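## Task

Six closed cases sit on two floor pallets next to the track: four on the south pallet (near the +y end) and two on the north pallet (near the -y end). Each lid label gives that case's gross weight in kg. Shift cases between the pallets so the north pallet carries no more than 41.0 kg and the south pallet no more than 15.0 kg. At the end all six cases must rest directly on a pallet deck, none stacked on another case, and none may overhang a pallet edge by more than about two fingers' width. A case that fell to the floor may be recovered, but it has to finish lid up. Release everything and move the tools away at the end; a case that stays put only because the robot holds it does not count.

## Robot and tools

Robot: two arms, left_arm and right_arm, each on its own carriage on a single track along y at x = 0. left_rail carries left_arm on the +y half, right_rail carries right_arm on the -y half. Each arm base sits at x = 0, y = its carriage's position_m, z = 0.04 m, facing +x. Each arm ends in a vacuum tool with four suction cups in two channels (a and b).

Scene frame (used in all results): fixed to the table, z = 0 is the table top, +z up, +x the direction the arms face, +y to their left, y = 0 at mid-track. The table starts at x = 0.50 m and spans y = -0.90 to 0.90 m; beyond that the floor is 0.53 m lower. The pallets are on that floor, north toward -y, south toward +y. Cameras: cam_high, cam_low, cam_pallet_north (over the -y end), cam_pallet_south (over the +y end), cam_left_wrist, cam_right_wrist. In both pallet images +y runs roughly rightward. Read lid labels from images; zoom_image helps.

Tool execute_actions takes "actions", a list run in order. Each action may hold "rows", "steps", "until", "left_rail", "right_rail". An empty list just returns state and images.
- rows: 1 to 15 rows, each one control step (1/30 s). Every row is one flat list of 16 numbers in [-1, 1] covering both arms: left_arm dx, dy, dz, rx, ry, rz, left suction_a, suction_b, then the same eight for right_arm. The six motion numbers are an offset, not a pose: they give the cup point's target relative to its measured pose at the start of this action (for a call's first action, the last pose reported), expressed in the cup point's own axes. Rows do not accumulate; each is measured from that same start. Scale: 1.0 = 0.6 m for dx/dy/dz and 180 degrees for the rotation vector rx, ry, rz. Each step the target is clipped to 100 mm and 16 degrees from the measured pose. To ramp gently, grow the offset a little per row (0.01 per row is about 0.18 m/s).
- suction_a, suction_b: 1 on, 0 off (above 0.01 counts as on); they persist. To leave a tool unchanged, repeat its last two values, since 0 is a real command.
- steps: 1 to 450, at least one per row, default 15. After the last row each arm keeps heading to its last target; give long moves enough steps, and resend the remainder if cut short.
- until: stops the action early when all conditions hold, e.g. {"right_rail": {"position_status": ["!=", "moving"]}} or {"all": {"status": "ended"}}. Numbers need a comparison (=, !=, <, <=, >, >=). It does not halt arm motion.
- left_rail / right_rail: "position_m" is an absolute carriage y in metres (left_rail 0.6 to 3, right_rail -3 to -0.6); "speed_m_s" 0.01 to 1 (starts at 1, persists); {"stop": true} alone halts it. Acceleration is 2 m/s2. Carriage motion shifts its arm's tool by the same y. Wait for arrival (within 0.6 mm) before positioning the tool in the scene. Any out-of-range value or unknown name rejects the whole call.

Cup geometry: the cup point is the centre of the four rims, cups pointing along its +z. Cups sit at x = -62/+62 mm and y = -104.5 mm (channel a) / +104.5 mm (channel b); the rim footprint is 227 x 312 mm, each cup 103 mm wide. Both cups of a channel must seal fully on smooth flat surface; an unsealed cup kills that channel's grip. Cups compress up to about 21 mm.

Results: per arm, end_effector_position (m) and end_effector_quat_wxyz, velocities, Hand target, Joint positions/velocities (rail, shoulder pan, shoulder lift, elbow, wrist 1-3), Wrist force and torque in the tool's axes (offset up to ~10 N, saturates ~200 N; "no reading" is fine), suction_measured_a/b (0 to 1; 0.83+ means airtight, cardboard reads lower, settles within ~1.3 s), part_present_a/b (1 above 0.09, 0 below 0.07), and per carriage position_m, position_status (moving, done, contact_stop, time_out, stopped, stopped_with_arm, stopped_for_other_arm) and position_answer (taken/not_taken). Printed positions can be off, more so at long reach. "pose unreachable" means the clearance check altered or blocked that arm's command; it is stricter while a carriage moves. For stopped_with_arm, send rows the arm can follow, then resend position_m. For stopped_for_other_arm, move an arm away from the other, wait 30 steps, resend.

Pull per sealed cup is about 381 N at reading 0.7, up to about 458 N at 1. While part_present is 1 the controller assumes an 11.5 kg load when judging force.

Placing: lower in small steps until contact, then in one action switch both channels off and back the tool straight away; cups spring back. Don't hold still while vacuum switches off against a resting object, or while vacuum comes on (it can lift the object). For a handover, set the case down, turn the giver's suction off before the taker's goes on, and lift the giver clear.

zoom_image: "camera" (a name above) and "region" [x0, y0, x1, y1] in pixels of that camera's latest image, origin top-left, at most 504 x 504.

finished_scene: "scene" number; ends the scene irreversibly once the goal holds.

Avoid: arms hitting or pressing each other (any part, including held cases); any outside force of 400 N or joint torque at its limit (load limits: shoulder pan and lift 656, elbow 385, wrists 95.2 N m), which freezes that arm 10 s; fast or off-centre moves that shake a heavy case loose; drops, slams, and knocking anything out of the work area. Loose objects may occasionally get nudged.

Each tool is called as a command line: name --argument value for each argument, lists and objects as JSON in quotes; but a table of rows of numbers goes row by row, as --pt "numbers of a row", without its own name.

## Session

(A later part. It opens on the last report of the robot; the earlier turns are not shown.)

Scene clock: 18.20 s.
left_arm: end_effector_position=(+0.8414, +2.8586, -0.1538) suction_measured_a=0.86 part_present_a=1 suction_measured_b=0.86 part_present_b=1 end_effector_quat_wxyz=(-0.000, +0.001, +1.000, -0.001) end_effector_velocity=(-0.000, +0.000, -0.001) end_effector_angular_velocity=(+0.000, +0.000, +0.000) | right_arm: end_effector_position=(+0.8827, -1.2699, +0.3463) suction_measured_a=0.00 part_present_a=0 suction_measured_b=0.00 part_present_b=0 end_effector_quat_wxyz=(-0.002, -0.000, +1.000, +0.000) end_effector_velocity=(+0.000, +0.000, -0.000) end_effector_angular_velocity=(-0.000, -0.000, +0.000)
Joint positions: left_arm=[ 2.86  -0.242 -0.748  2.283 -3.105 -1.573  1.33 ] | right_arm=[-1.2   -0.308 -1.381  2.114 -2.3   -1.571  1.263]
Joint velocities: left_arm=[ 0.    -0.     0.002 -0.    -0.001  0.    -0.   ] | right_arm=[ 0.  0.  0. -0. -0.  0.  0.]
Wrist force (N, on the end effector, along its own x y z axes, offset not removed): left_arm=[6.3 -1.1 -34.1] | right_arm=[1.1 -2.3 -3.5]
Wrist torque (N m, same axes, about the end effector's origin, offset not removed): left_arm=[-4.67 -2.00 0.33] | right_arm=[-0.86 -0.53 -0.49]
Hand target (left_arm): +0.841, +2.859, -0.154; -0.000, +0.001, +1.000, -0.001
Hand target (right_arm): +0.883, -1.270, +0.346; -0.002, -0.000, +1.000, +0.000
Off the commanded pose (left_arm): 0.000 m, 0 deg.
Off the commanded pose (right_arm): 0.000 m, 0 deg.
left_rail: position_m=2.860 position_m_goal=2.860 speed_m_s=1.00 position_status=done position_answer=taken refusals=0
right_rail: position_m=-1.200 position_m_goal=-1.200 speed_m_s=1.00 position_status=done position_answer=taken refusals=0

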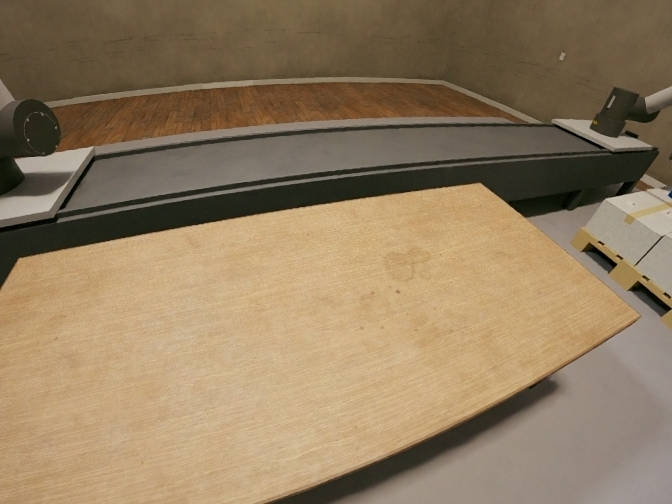

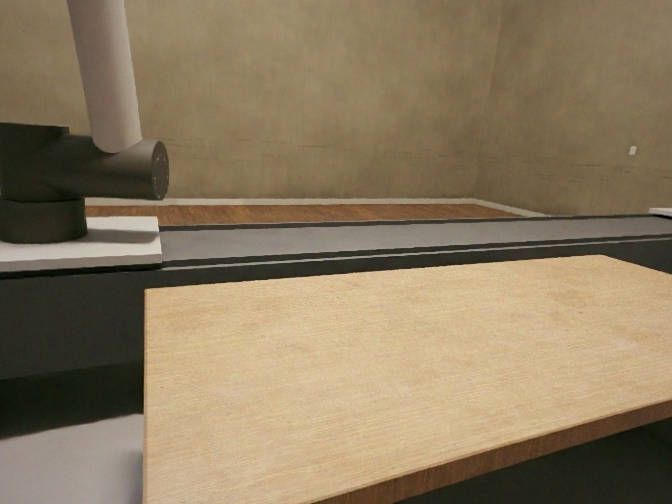

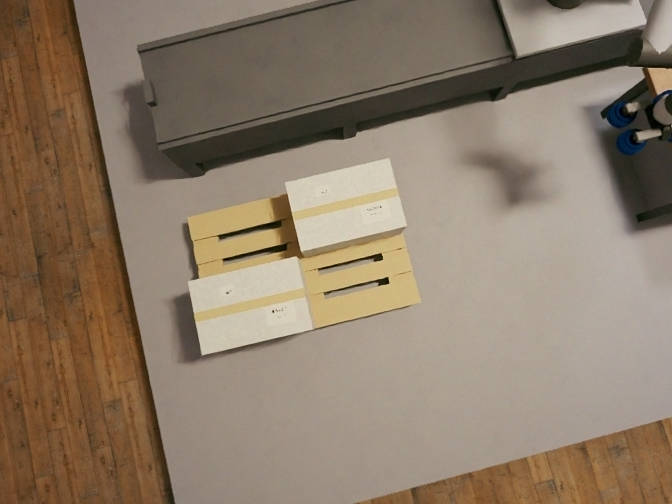

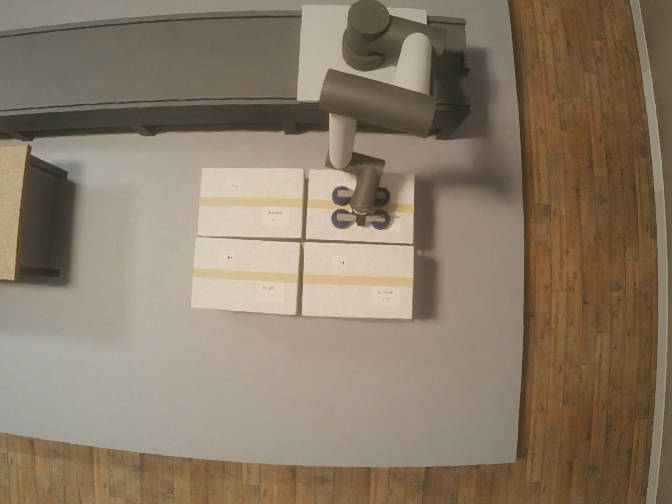

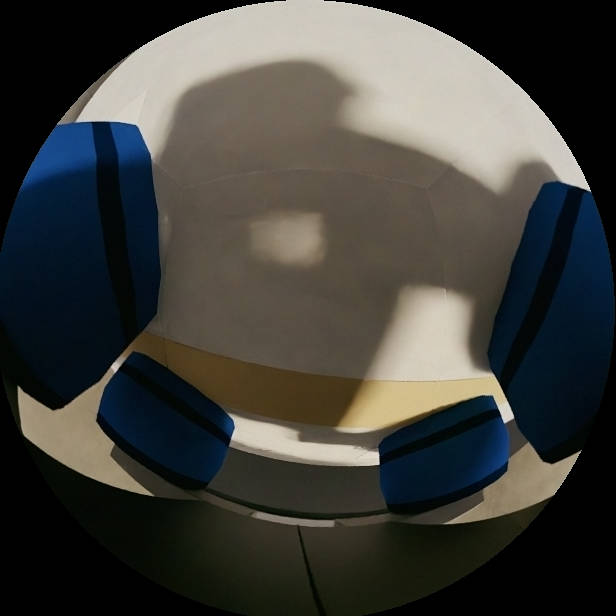

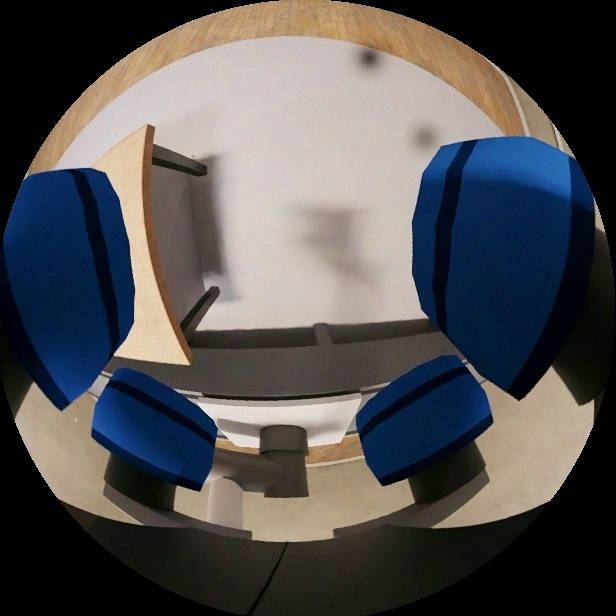

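execute_actions --actions '[{"rows":[[0,0,-0.01,0,0,0,1,1,0,0,0,0,0,0,0,0],[0,0,-0.02,0,0,0,1,1,0,0,0,0,0,0,0,0],[0,0,-0.04,0,0,0,1,1,0,0,0,0,0,0,0,0],[0,0,-0.06,0,0,0,1,1,0,0,0,0,0,0,0,0],[0,0,-0.08,0,0,0,1,1,0,0,0,0,0,0,0,0],[0,0,-0.1,0,0,0,1,1,0,0,0,0,0,0,0,0],[0,0,-0.13,0,0,0,1,1,0,0,0,0,0,0,0,0],[0,0,-0.16,0,0,0,1,1,0,0,0,0,0,0,0,0],[0,0,-0.19,0,0,0,1,1,0,0,0,0,0,0,0,0],[0,0,-0.22,0,0,0,1,1,0,0,0,0,0,0,0,0],[0,0,-0.25,0,0,0,1,1,0,0,0,0,0,0,0,0],[0,0,-0.28,0,0,0,1,1,0,0,0,0,0,0,0,0],[0,0,-0.31,0,0,0,1,1,0,0,0,0,0,0,0,0],[0,0,-0.34,0,0,0,1,1,0,0,0,0,0,0,0,0],[0,0,-0.37,0,0,0,1,1,0,0,0,0,0,0,0,0]],"steps":20},{"rows":[[0,0,-0.15,0,0,0,1,1,0,0,0,0,0,0,0,0],[0,0,-0.3,0,0,0,1,1,0,0,0,0,0,0,0,0],[0,0,-0.5,0,0,0,1,1,0,0,0,0,0,0,0,0]],"steps":40}]'

Scene clock: 21.10 s.
left_arm: end_effector_position=(+0.8409, +2.8598, +0.3295) suction_measured_a=0.89 part_present_a=1 suction_measured_b=0.89 part_present_b=1 end_effector_quat_wxyz=(+0.004, +0.001, +1.000, -0.002) end_effector_velocity=(+0.000, -0.000, +0.002) end_effector_angular_velocity=(+0.000, +0.001, -0.000) | right_arm: end_effector_position=(+0.8827, -1.2698, +0.3463) suction_measured_a=0.00 part_present_a=0 suction_measured_b=0.00 part_present_b=0 end_effector_quat_wxyz=(-0.002, -0.000, +1.000, +0.000) end_effector_velocity=(-0.000, +0.000, +0.000) end_effector_angular_velocity=(-0.000, -0.000, +0.000)
Joint positions: left_arm=[ 2.86  -0.241 -1.413  2.19  -2.356 -1.572  1.332] | right_arm=[-1.2   -0.308 -1.381  2.114 -2.3   -1.571  1.263]
Joint velocities: left_arm=[ 0.    -0.    -0.002 -0.001  0.004 -0.    -0.   ] | right_arm=[ 0.  0. -0.  0.  0.  0.  0.]
Wrist force (N, on the end effector, along its own x y z axes, offset not removed): left_arm=[3.2 -0.9 -33.4] | right_arm=[0.3 -1.0 -1.5]
Wrist torque (N m, same axes, about the end effector's origin, offset not removed): left_arm=[-4.70 -1.73 0.37] | right_arm=[-0.70 -0.40 -0.37]
Hand target (left_arm): +0.841, +2.860, +0.330; +0.004, +0.001, +1.000, -0.002
Hand target (right_arm): +0.883, -1.270, +0.346; -0.002, -0.000, +1.000, +0.000
Off the commanded pose (left_arm): 0.001 m, 0 deg.
Off the commanded pose (right_arm): 0.000 m, 0 deg.
left_rail: position_m=2.860 position_m_goal=2.860 speed_m_s=1.00 position_status=done position_answer=taken refusals=0
right_rail: position_m=-1.200 position_m_goal=-1.200 speed_m_s=1.00 position_status=done position_answer=taken refusals=0

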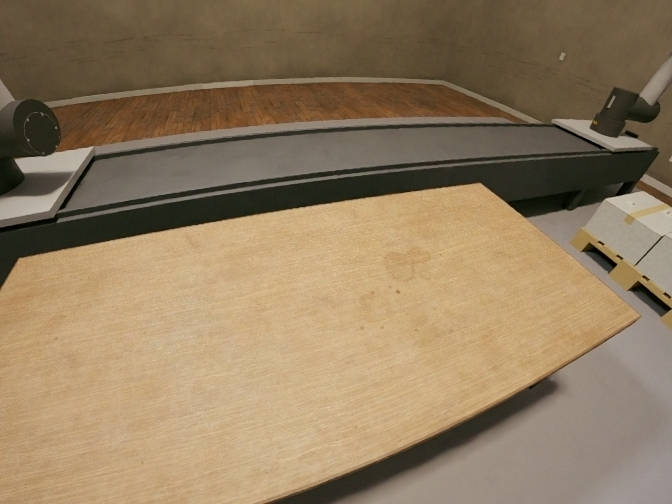

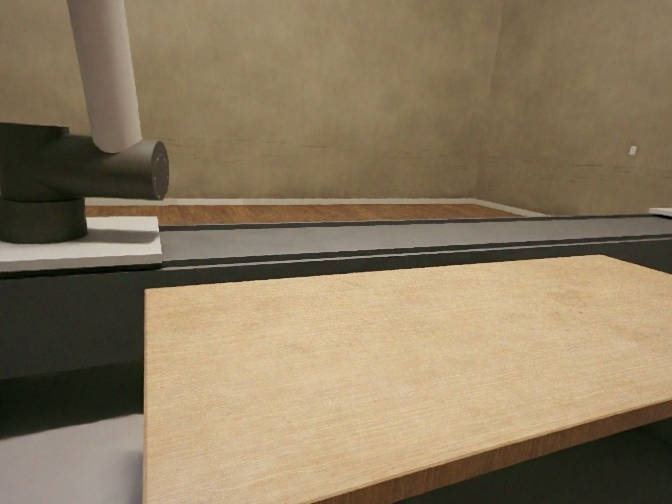

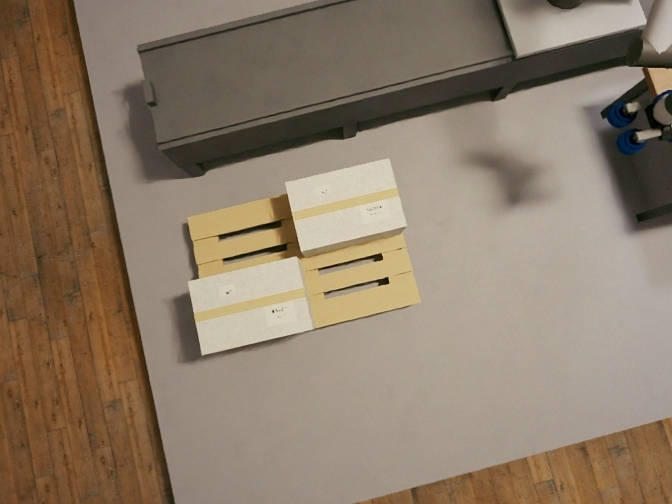

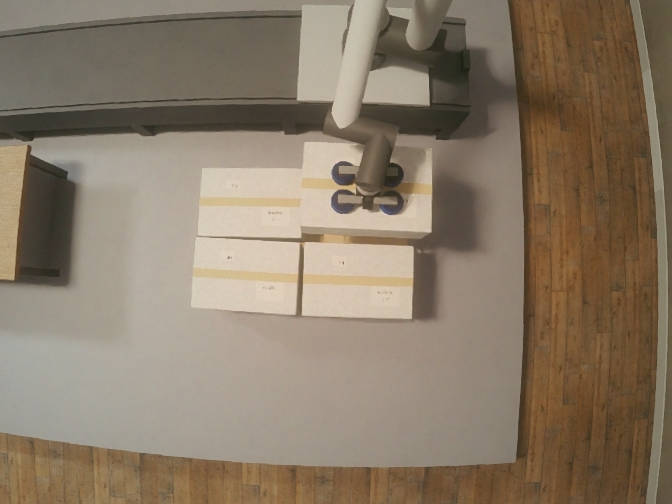

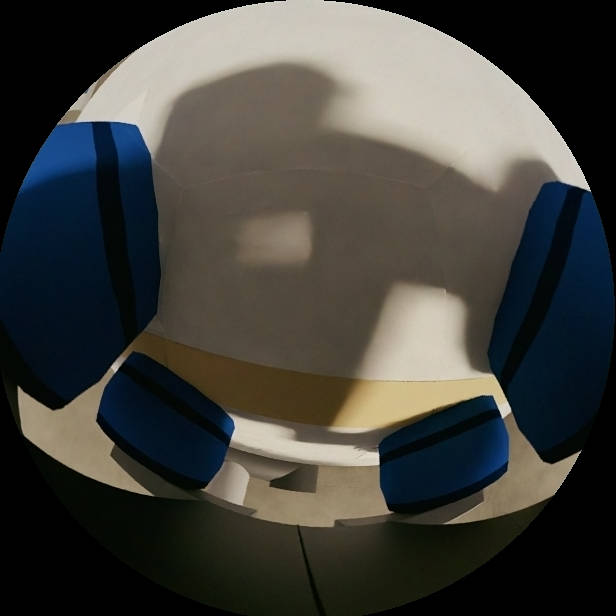

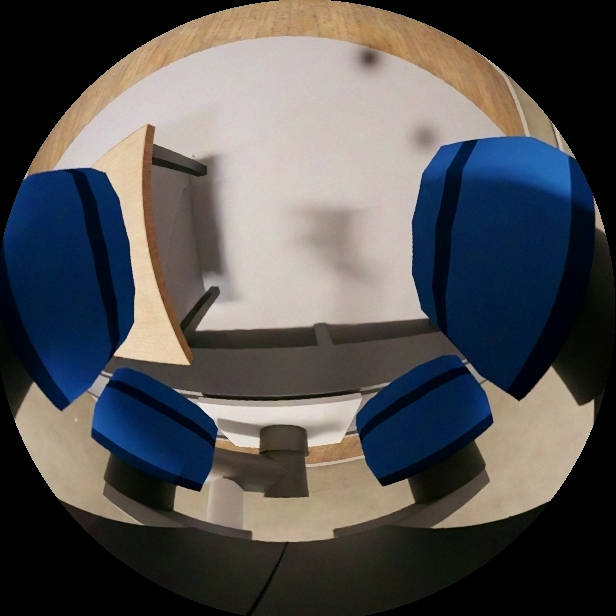

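execute_actions --actions '[{"left_rail":{"position_m":0.6},"right_rail":{"position_m":-1.5},"rows":[[0,-0.05,-0.01,0,0,0,1,1,0,0,0,0,0,0,0,0],[0,-0.1,-0.02,0,0,0,1,1,0,0,0,0,0,0,0,0],[0,-0.2,-0.03,0,0,0,1,1,0,0,0,0,0,0,0,0],[0,-0.3,-0.04,0,0,0,1,1,0,0,0,0,0,0,0,0],[0,-0.4,-0.05,0,0,0,1,1,0,0,0,0,0,0,0,0],[0,-0.6,-0.05,0,0,0,1,1,0,0,0,0,0,0,0,0],[0,-0.8,-0.05,0,0,0,1,1,0,0,0,0,0,0,0,0],[0,-1,-0.05,0,0,0,1,1,0,0,0,0,0,0,0,0]],"steps":150,"until":{"left_rail":{"position_status":["!=","moving"]}}},{"steps":8}]'

Scene clock: 24.73 s.
left_arm: end_effector_position=(+0.8391, -0.0007, +0.3604) suction_measured_a=0.89 part_present_a=1 suction_measured_b=0.89 part_present_b=1 end_effector_quat_wxyz=(+0.003, +0.001, +1.000, -0.002) end_effector_velocity=(+0.000, +0.000, +0.000) end_effector_angular_velocity=(-0.000, -0.000, +0.000) | right_arm: end_effector_position=(+0.8827, -1.5697, +0.3463) suction_measured_a=0.00 part_present_a=0 suction_measured_b=0.00 part_present_b=0 end_effector_quat_wxyz=(-0.002, -0.000, +1.000, +0.000) end_effector_velocity=(+0.000, +0.000, +0.000) end_effector_angular_velocity=(-0.000, -0.000, +0.000)
Joint positions: left_arm=[ 0.6   -0.818 -1.247  1.905 -2.236 -1.569  0.755] | right_arm=[-1.5   -0.308 -1.381  2.114 -2.3   -1.571  1.263]
Joint velocities: left_arm=[ 0.  0. -0.  0. -0. -0. -0.] | right_arm=[ 0.  0. -0. -0.  0. -0. -0.]
Wrist force (N, on the end effector, along its own x y z axes, offset not removed): left_arm=[4.1 -1.4 -32.9] | right_arm=[2.4 0.1 -3.0]
Wrist torque (N m, same axes, about the end effector's origin, offset not removed): left_arm=[-4.67 -1.82 0.36] | right_arm=[-0.55 -0.83 -0.50]
Hand target (left_arm): +0.839, -0.001, +0.360; +0.003, +0.001, +1.000, -0.002
Hand target (right_arm): +0.883, -1.570, +0.346; -0.002, -0.000, +1.000, +0.000
Off the commanded pose (left_arm): 0.001 m, 0 deg.
Off the commanded pose (right_arm): 0.000 m, 0 deg.
left_rail: position_m=0.600 position_m_goal=0.600 speed_m_s=1.00 position_status=done position_answer=taken refusals=0
right_rail: position_m=-1.500 position_m_goal=-1.500 speed_m_s=1.00 position_status=done position_answer=taken refusals=0

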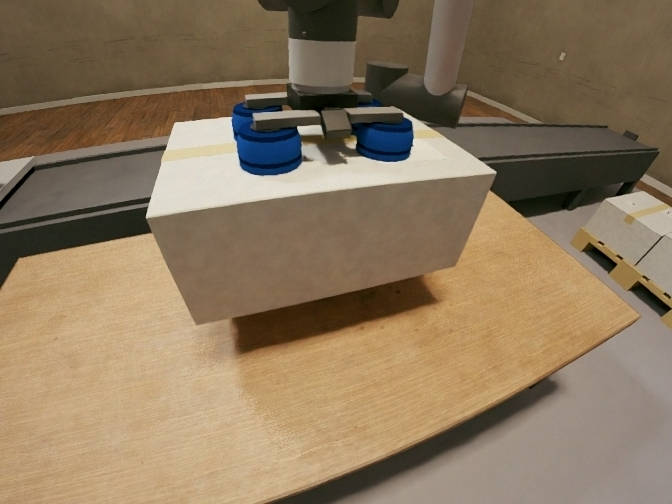

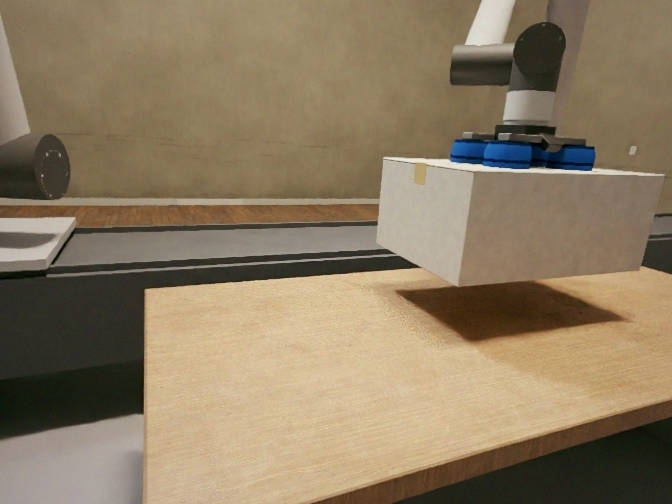

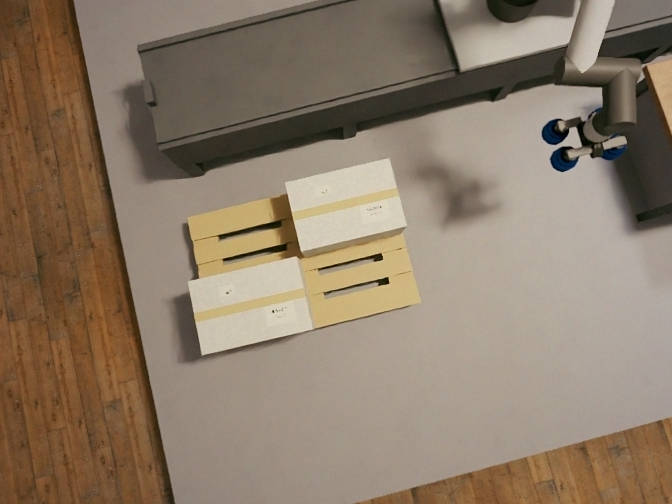

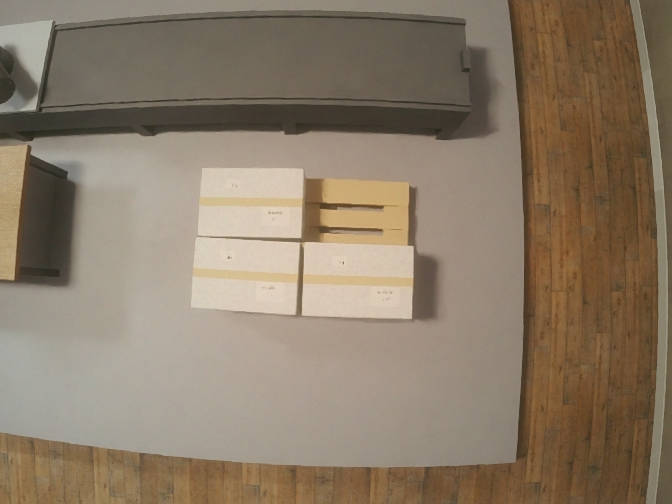

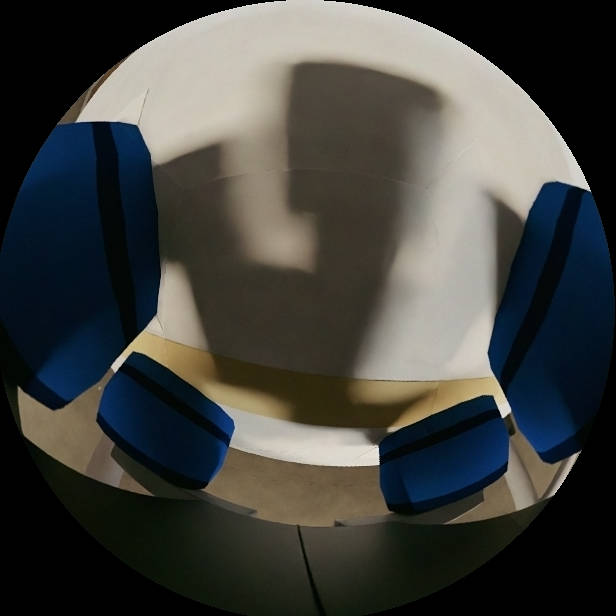

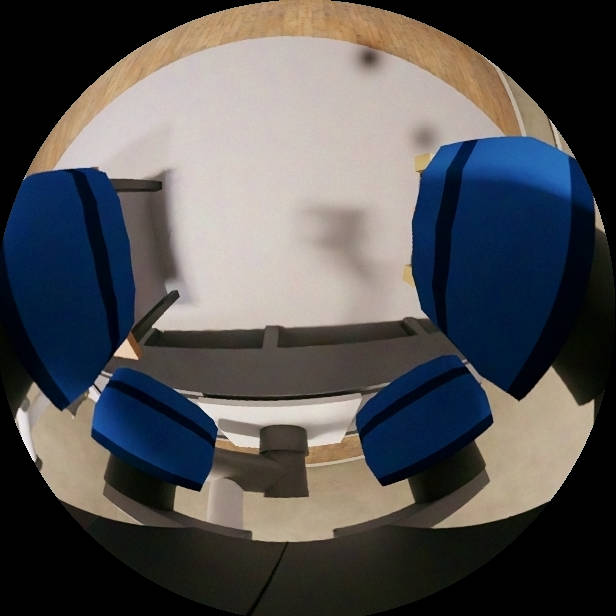

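execute_actions --actions '[{"rows":[[0,0,0.02,0,0,0,1,1,0,0,0,0,0,0,0,0],[0,0,0.04,0,0,0,1,1,0,0,0,0,0,0,0,0],[0,0,0.07,0,0,0,1,1,0,0,0,0,0,0,0,0],[0,0,0.1,0,0,0,1,1,0,0,0,0,0,0,0,0],[0,0,0.13,0,0,0,1,1,0,0,0,0,0,0,0,0],[0,0,0.15,0,0,0,1,1,0,0,0,0,0,0,0,0],[0,0,0.17,0,0,0,1,1,0,0,0,0,0,0,0,0]],"steps":16}]'

Scene clock: 25.50 s.
left_arm: end_effector_position=(+0.8388, -0.0001, +0.2656) suction_measured_a=0.89 part_present_a=1 suction_measured_b=0.89 part_present_b=1 end_effector_quat_wxyz=(+0.003, +0.001, +1.000, -0.001) end_effector_velocity=(+0.007, -0.006, -0.055) end_effector_angular_velocity=(-0.008, -0.008, +0.000) | right_arm: end_effector_position=(+0.8827, -1.5697, +0.3463) suction_measured_a=0.00 part_present_a=0 suction_measured_b=0.00 part_present_b=0 end_effector_quat_wxyz=(-0.002, -0.000, +1.000, +0.000) end_effector_velocity=(+0.000, -0.000, -0.000) end_effector_angular_velocity=(-0.000, +0.000, -0.000)
Joint positions: left_arm=[ 0.6   -0.818 -1.169  1.958 -2.365 -1.569  0.755] | right_arm=[-1.5   -0.308 -1.381  2.114 -2.3   -1.571  1.263]
Joint velocities: left_arm=[ 0.     0.001  0.055  0.019 -0.085 -0.     0.   ] | right_arm=[ 0. -0.  0. -0.  0. -0. -0.]
Wrist force (N, on the end effector, along its own x y z axes, offset not removed): left_arm=[1.7 -2.2 -29.6] | right_arm=[-0.5 3.2 -2.1]
Wrist torque (N m, same axes, about the end effector's origin, offset not removed): left_arm=[-5.05 -1.58 0.41] | right_arm=[-0.10 -0.35 -0.43]
Hand target (left_arm): +0.840, -0.001, +0.258; +0.003, +0.001, +1.000, -0.002
Hand target (right_arm): +0.883, -1.570, +0.346; -0.002, -0.000, +1.000, +0.000
Off the commanded pose (left_arm): 0.007 m, 0 deg.
Off the commanded pose (right_arm): 0.000 m, 0 deg.
left_rail: position_m=0.600 position_m_goal=0.600 speed_m_s=1.00 position_status=done position_answer=taken refusals=0
right_rail: position_m=-1.500 position_m_goal=-1.500 speed_m_s=1.00 position_status=done position_answer=taken refusals=0

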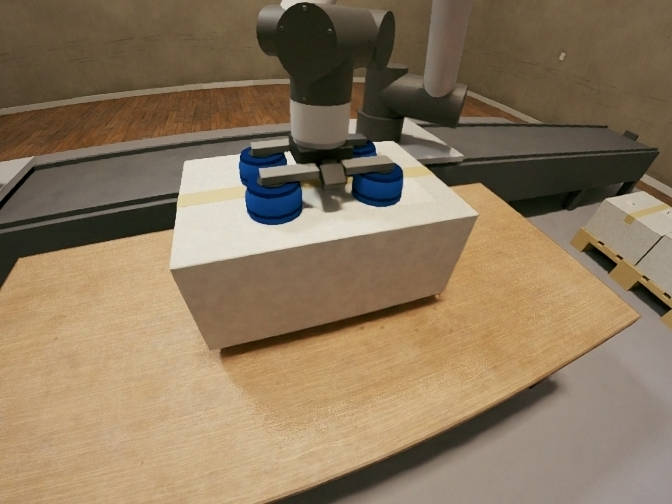

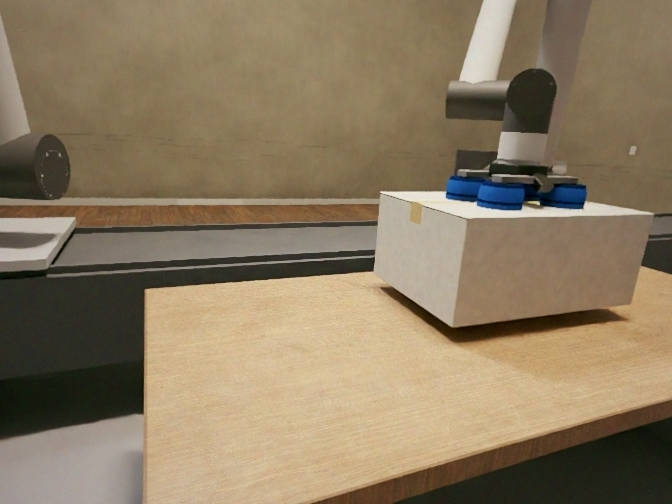

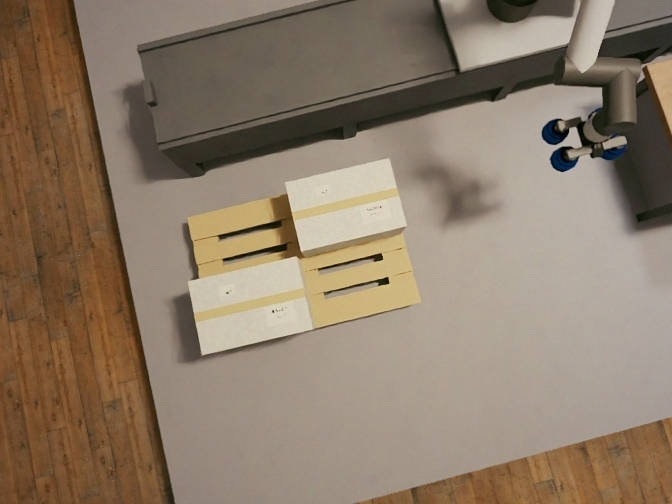

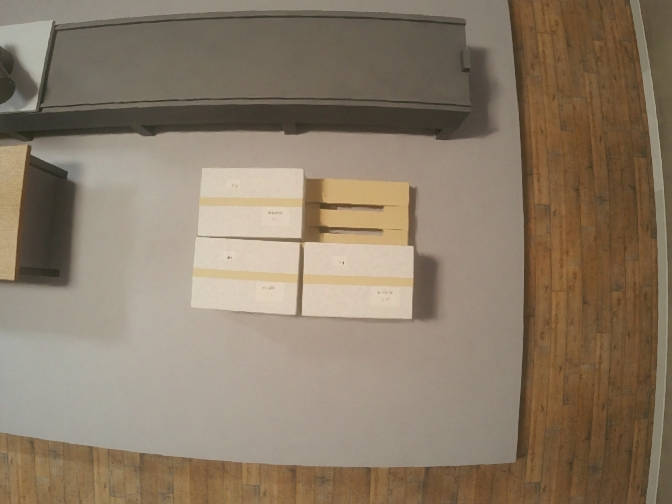

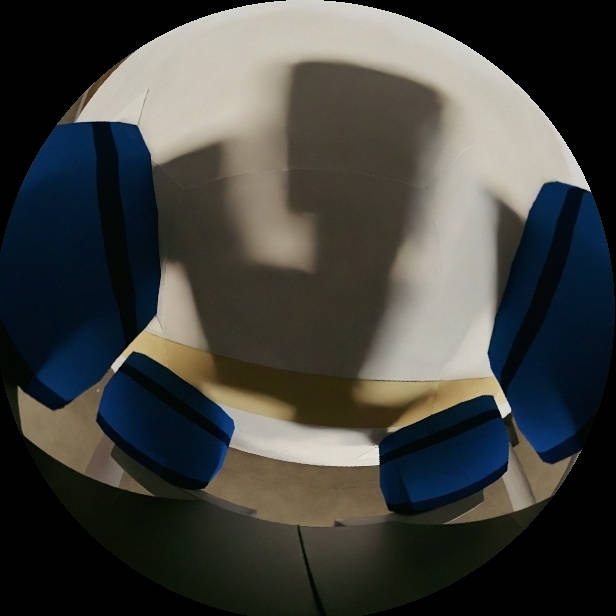

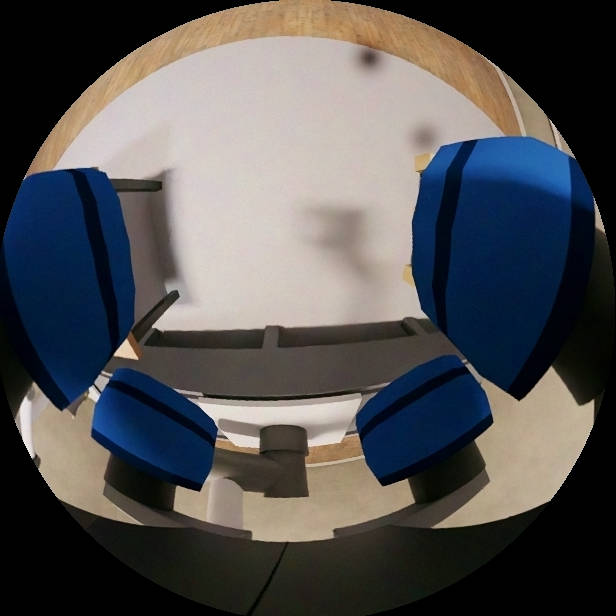

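execute_actions --actions '[{"rows":[[0,0,0.01,0,0,0,1,1,0,0,0,0,0,0,0,0],[0,0,0.02,0,0,0,1,1,0,0,0,0,0,0,0,0],[0,0,0.03,0,0,0,1,1,0,0,0,0,0,0,0,0],[0,0,0.04,0,0,0,1,1,0,0,0,0,0,0,0,0]],"steps":14}]'

Scene clock: 26.10 s.
left_arm: end_effector_position=(+0.8389, -0.0001, +0.2429) suction_measured_a=0.89 part_present_a=1 suction_measured_b=0.89 part_present_b=1 end_effector_quat_wxyz=(+0.003, +0.001, +1.000, -0.001) end_effector_velocity=(+0.000, -0.000, -0.011) end_effector_angular_velocity=(-0.000, -0.000, +0.000) | right_arm: end_effector_position=(+0.8827, -1.5697, +0.3463) suction_measured_a=0.00 part_present_a=0 suction_measured_b=0.00 part_present_b=0 end_effector_quat_wxyz=(-0.002, -0.000, +1.000, +0.000) end_effector_velocity=(+0.000, -0.000, -0.000) end_effector_angular_velocity=(+0.000, +0.000, -0.000)
Joint positions: left_arm=[ 0.6   -0.818 -1.149  1.968 -2.396 -1.569  0.755] | right_arm=[-1.5   -0.308 -1.381  2.114 -2.3   -1.571  1.263]
Joint velocities: left_arm=[ 0.     0.     0.01   0.004 -0.015 -0.    -0.   ] | right_arm=[ 0. -0.  0. -0.  0.  0.  0.]
Wrist force (N, on the end effector, along its own x y z axes, offset not removed): left_arm=[4.1 -0.8 -29.9] | right_arm=[1.4 2.0 -3.8]
Wrist torque (N m, same axes, about the end effector's origin, offset not removed): left_arm=[-4.78 -1.80 0.45] | right_arm=[-0.31 -0.66 -0.42]
Hand target (left_arm): +0.839, -0.000, +0.242; +0.003, +0.001, +1.000, -0.001
Hand target (right_arm): +0.883, -1.570, +0.346; -0.002, -0.000, +1.000, +0.000
Off the commanded pose (left_arm): 0.001 m, 0 deg.
Off the commanded pose (right_arm): 0.000 m, 0 deg.
left_rail: position_m=0.600 position_m_goal=0.600 speed_m_s=1.00 position_status=done position_answer=taken refusals=0
right_rail: position_m=-1.500 position_m_goal=-1.500 speed_m_s=1.00 position_status=done position_answer=taken refusals=0

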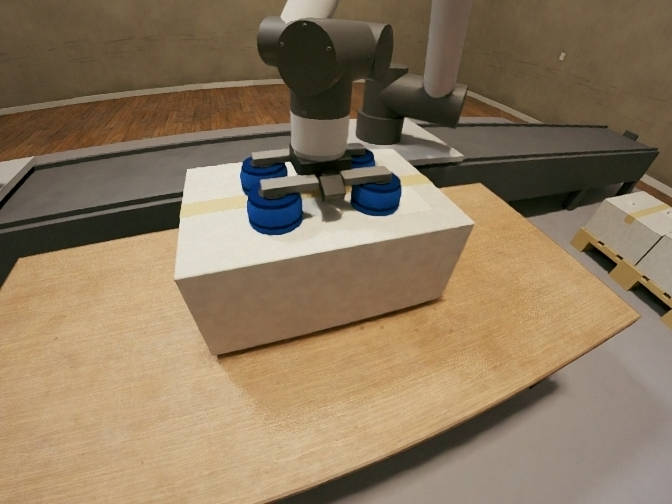

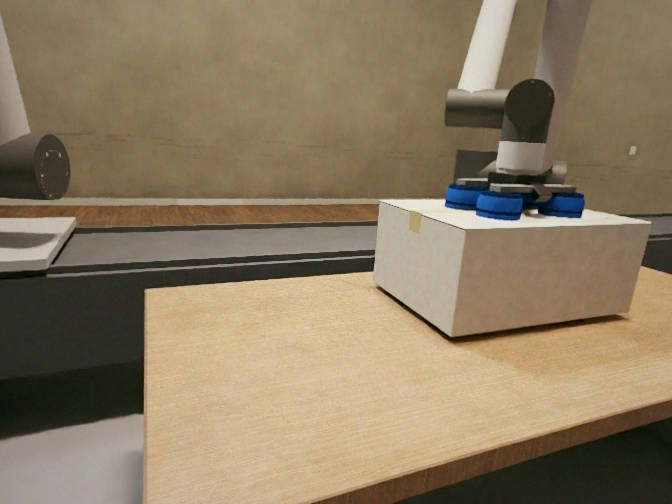

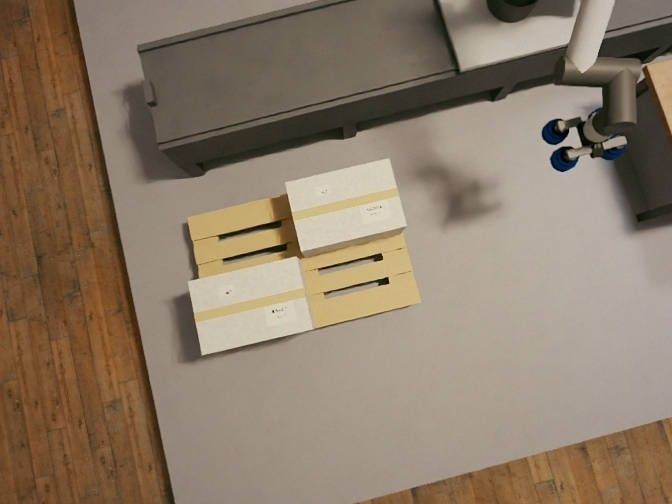

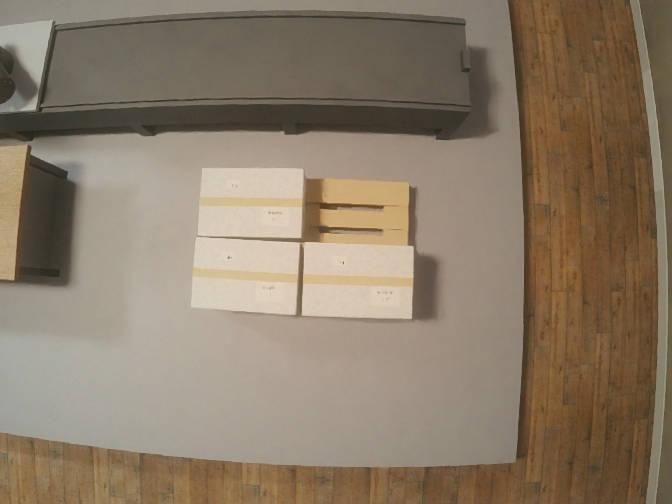

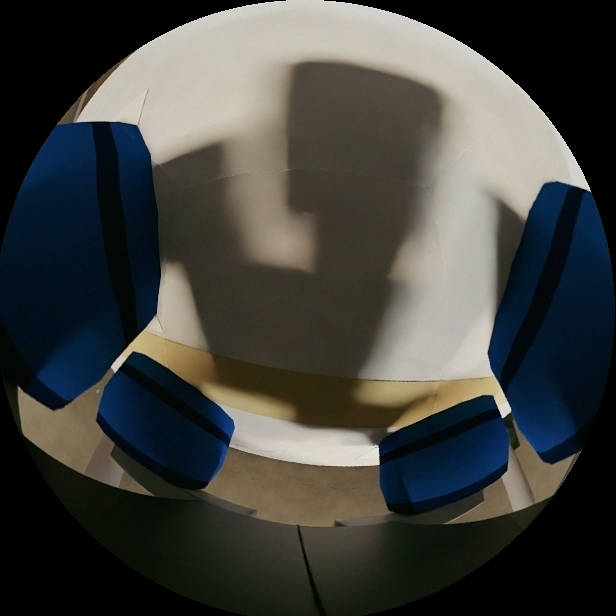

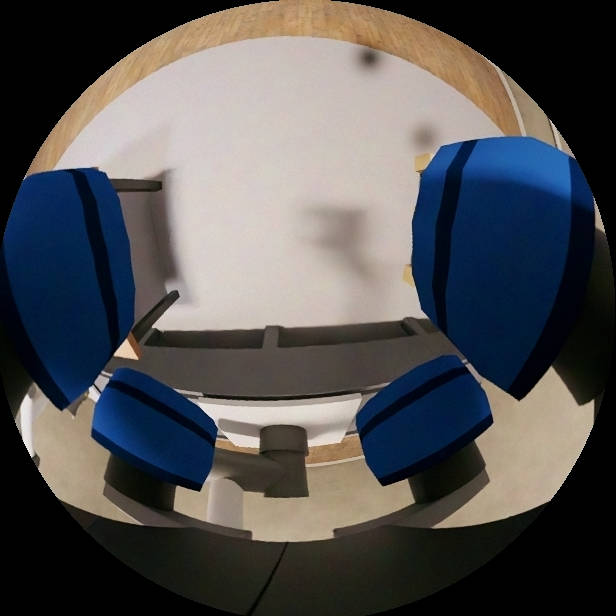

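Not yet touching; a little more.

execute_actions --actions '[{"rows":[[0,0,0.007,0,0,0,1,1,0,0,0,0,0,0,0,0],[0,0,0.014,0,0,0,1,1,0,0,0,0,0,0,0,0],[0,0,0.02,0,0,0,1,1,0,0,0,0,0,0,0,0]],"steps":14}]'

Scene clock: 26.73 s.
left_arm: end_effector_position=(+0.8389, -0.0001, +0.2316) suction_measured_a=0.89 part_present_a=1 suction_measured_b=0.89 part_present_b=1 end_effector_quat_wxyz=(+0.003, +0.001, +1.000, -0.001) end_effector_velocity=(+0.000, -0.000, -0.005) end_effector_angular_velocity=(-0.000, -0.000, +0.000) | right_arm: end_effector_position=(+0.8827, -1.5697, +0.3463) suction_measured_a=0.00 part_present_a=0 suction_measured_b=0.00 part_present_b=0 end_effector_quat_wxyz=(-0.002, -0.000, +1.000, +0.000) end_effector_velocity=(+0.000, -0.000, -0.000) end_effector_angular_velocity=(+0.000, +0.000, +0.000)
Joint positions: left_arm=[ 0.6   -0.818 -1.138  1.973 -2.411 -1.569  0.755] | right_arm=[-1.5   -0.308 -1.381  2.114 -2.3   -1.571  1.263]
Joint velocities: left_arm=[ 0.     0.     0.005  0.002 -0.007 -0.     0.   ] | right_arm=[ 0. -0.  0. -0.  0.  0. -0.]
Wrist force (N, on the end effector, along its own x y z axes, offset not removed): left_arm=[4.8 -0.8 -32.6] | right_arm=[1.9 2.0 0.0]
Wrist torque (N m, same axes, about the end effector's origin, offset not removed): left_arm=[-4.68 -1.83 0.29] | right_arm=[-0.18 -0.73 -0.39]
Hand target (left_arm): +0.839, +0.000, +0.231; +0.003, +0.001, +1.000, -0.001
Hand target (right_arm): +0.883, -1.570, +0.346; -0.002, -0.000, +1.000, +0.000
Off the commanded pose (left_arm): 0.001 m, 0 deg.
Off the commanded pose (right_arm): 0.000 m, 0 deg.
left_rail: position_m=0.600 position_m_goal=0.600 speed_m_s=1.00 position_status=done position_answer=taken refusals=0
right_rail: position_m=-1.500 position_m_goal=-1.500 speed_m_s=1.00 position_status=done position_answer=taken refusals=0

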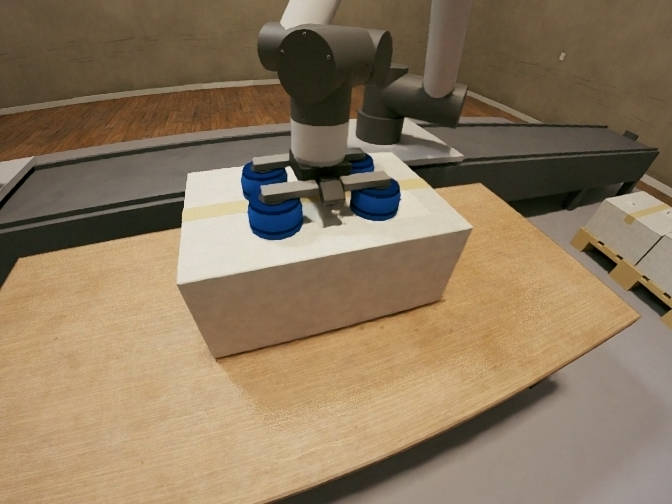

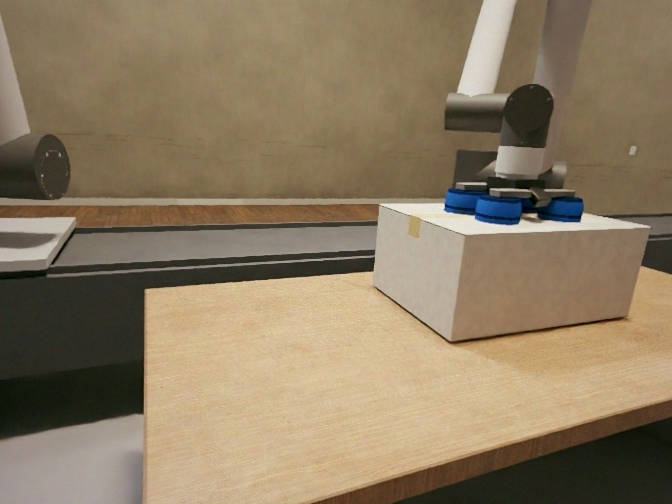

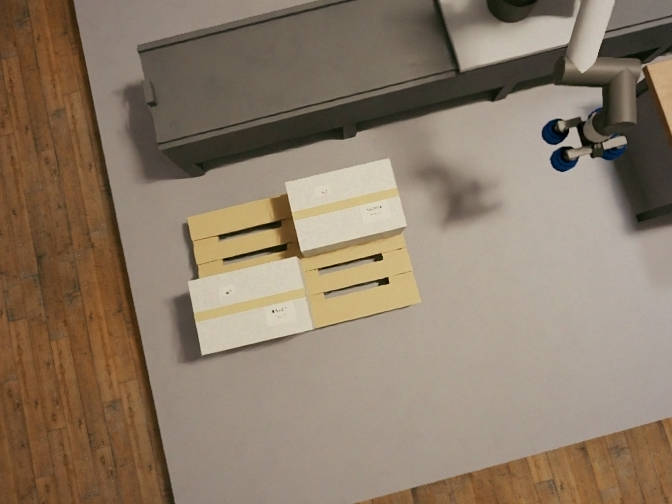

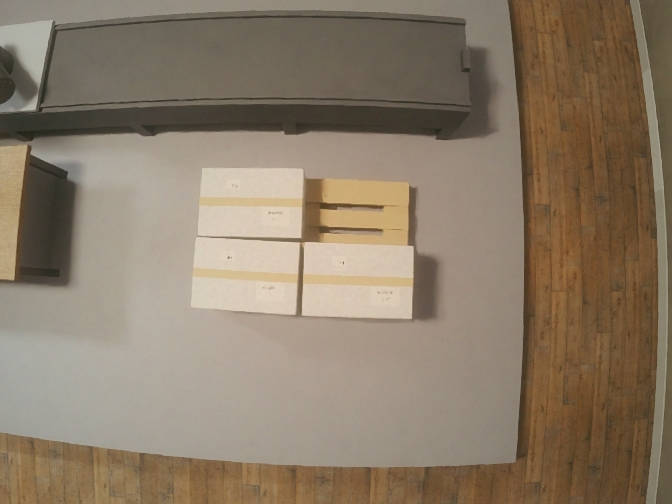

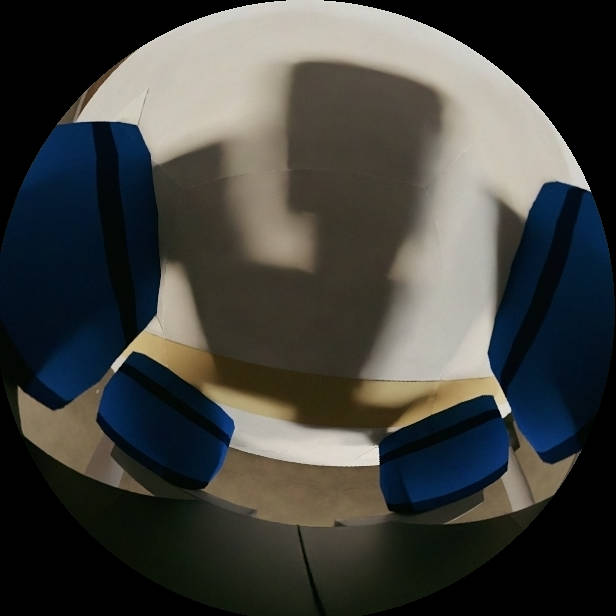

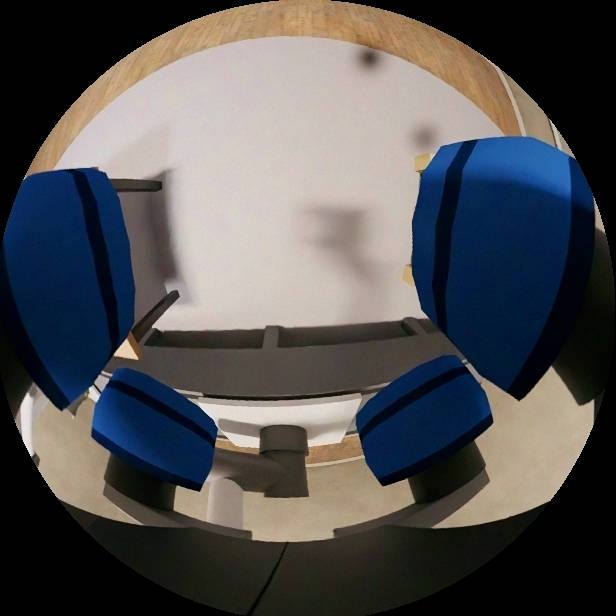

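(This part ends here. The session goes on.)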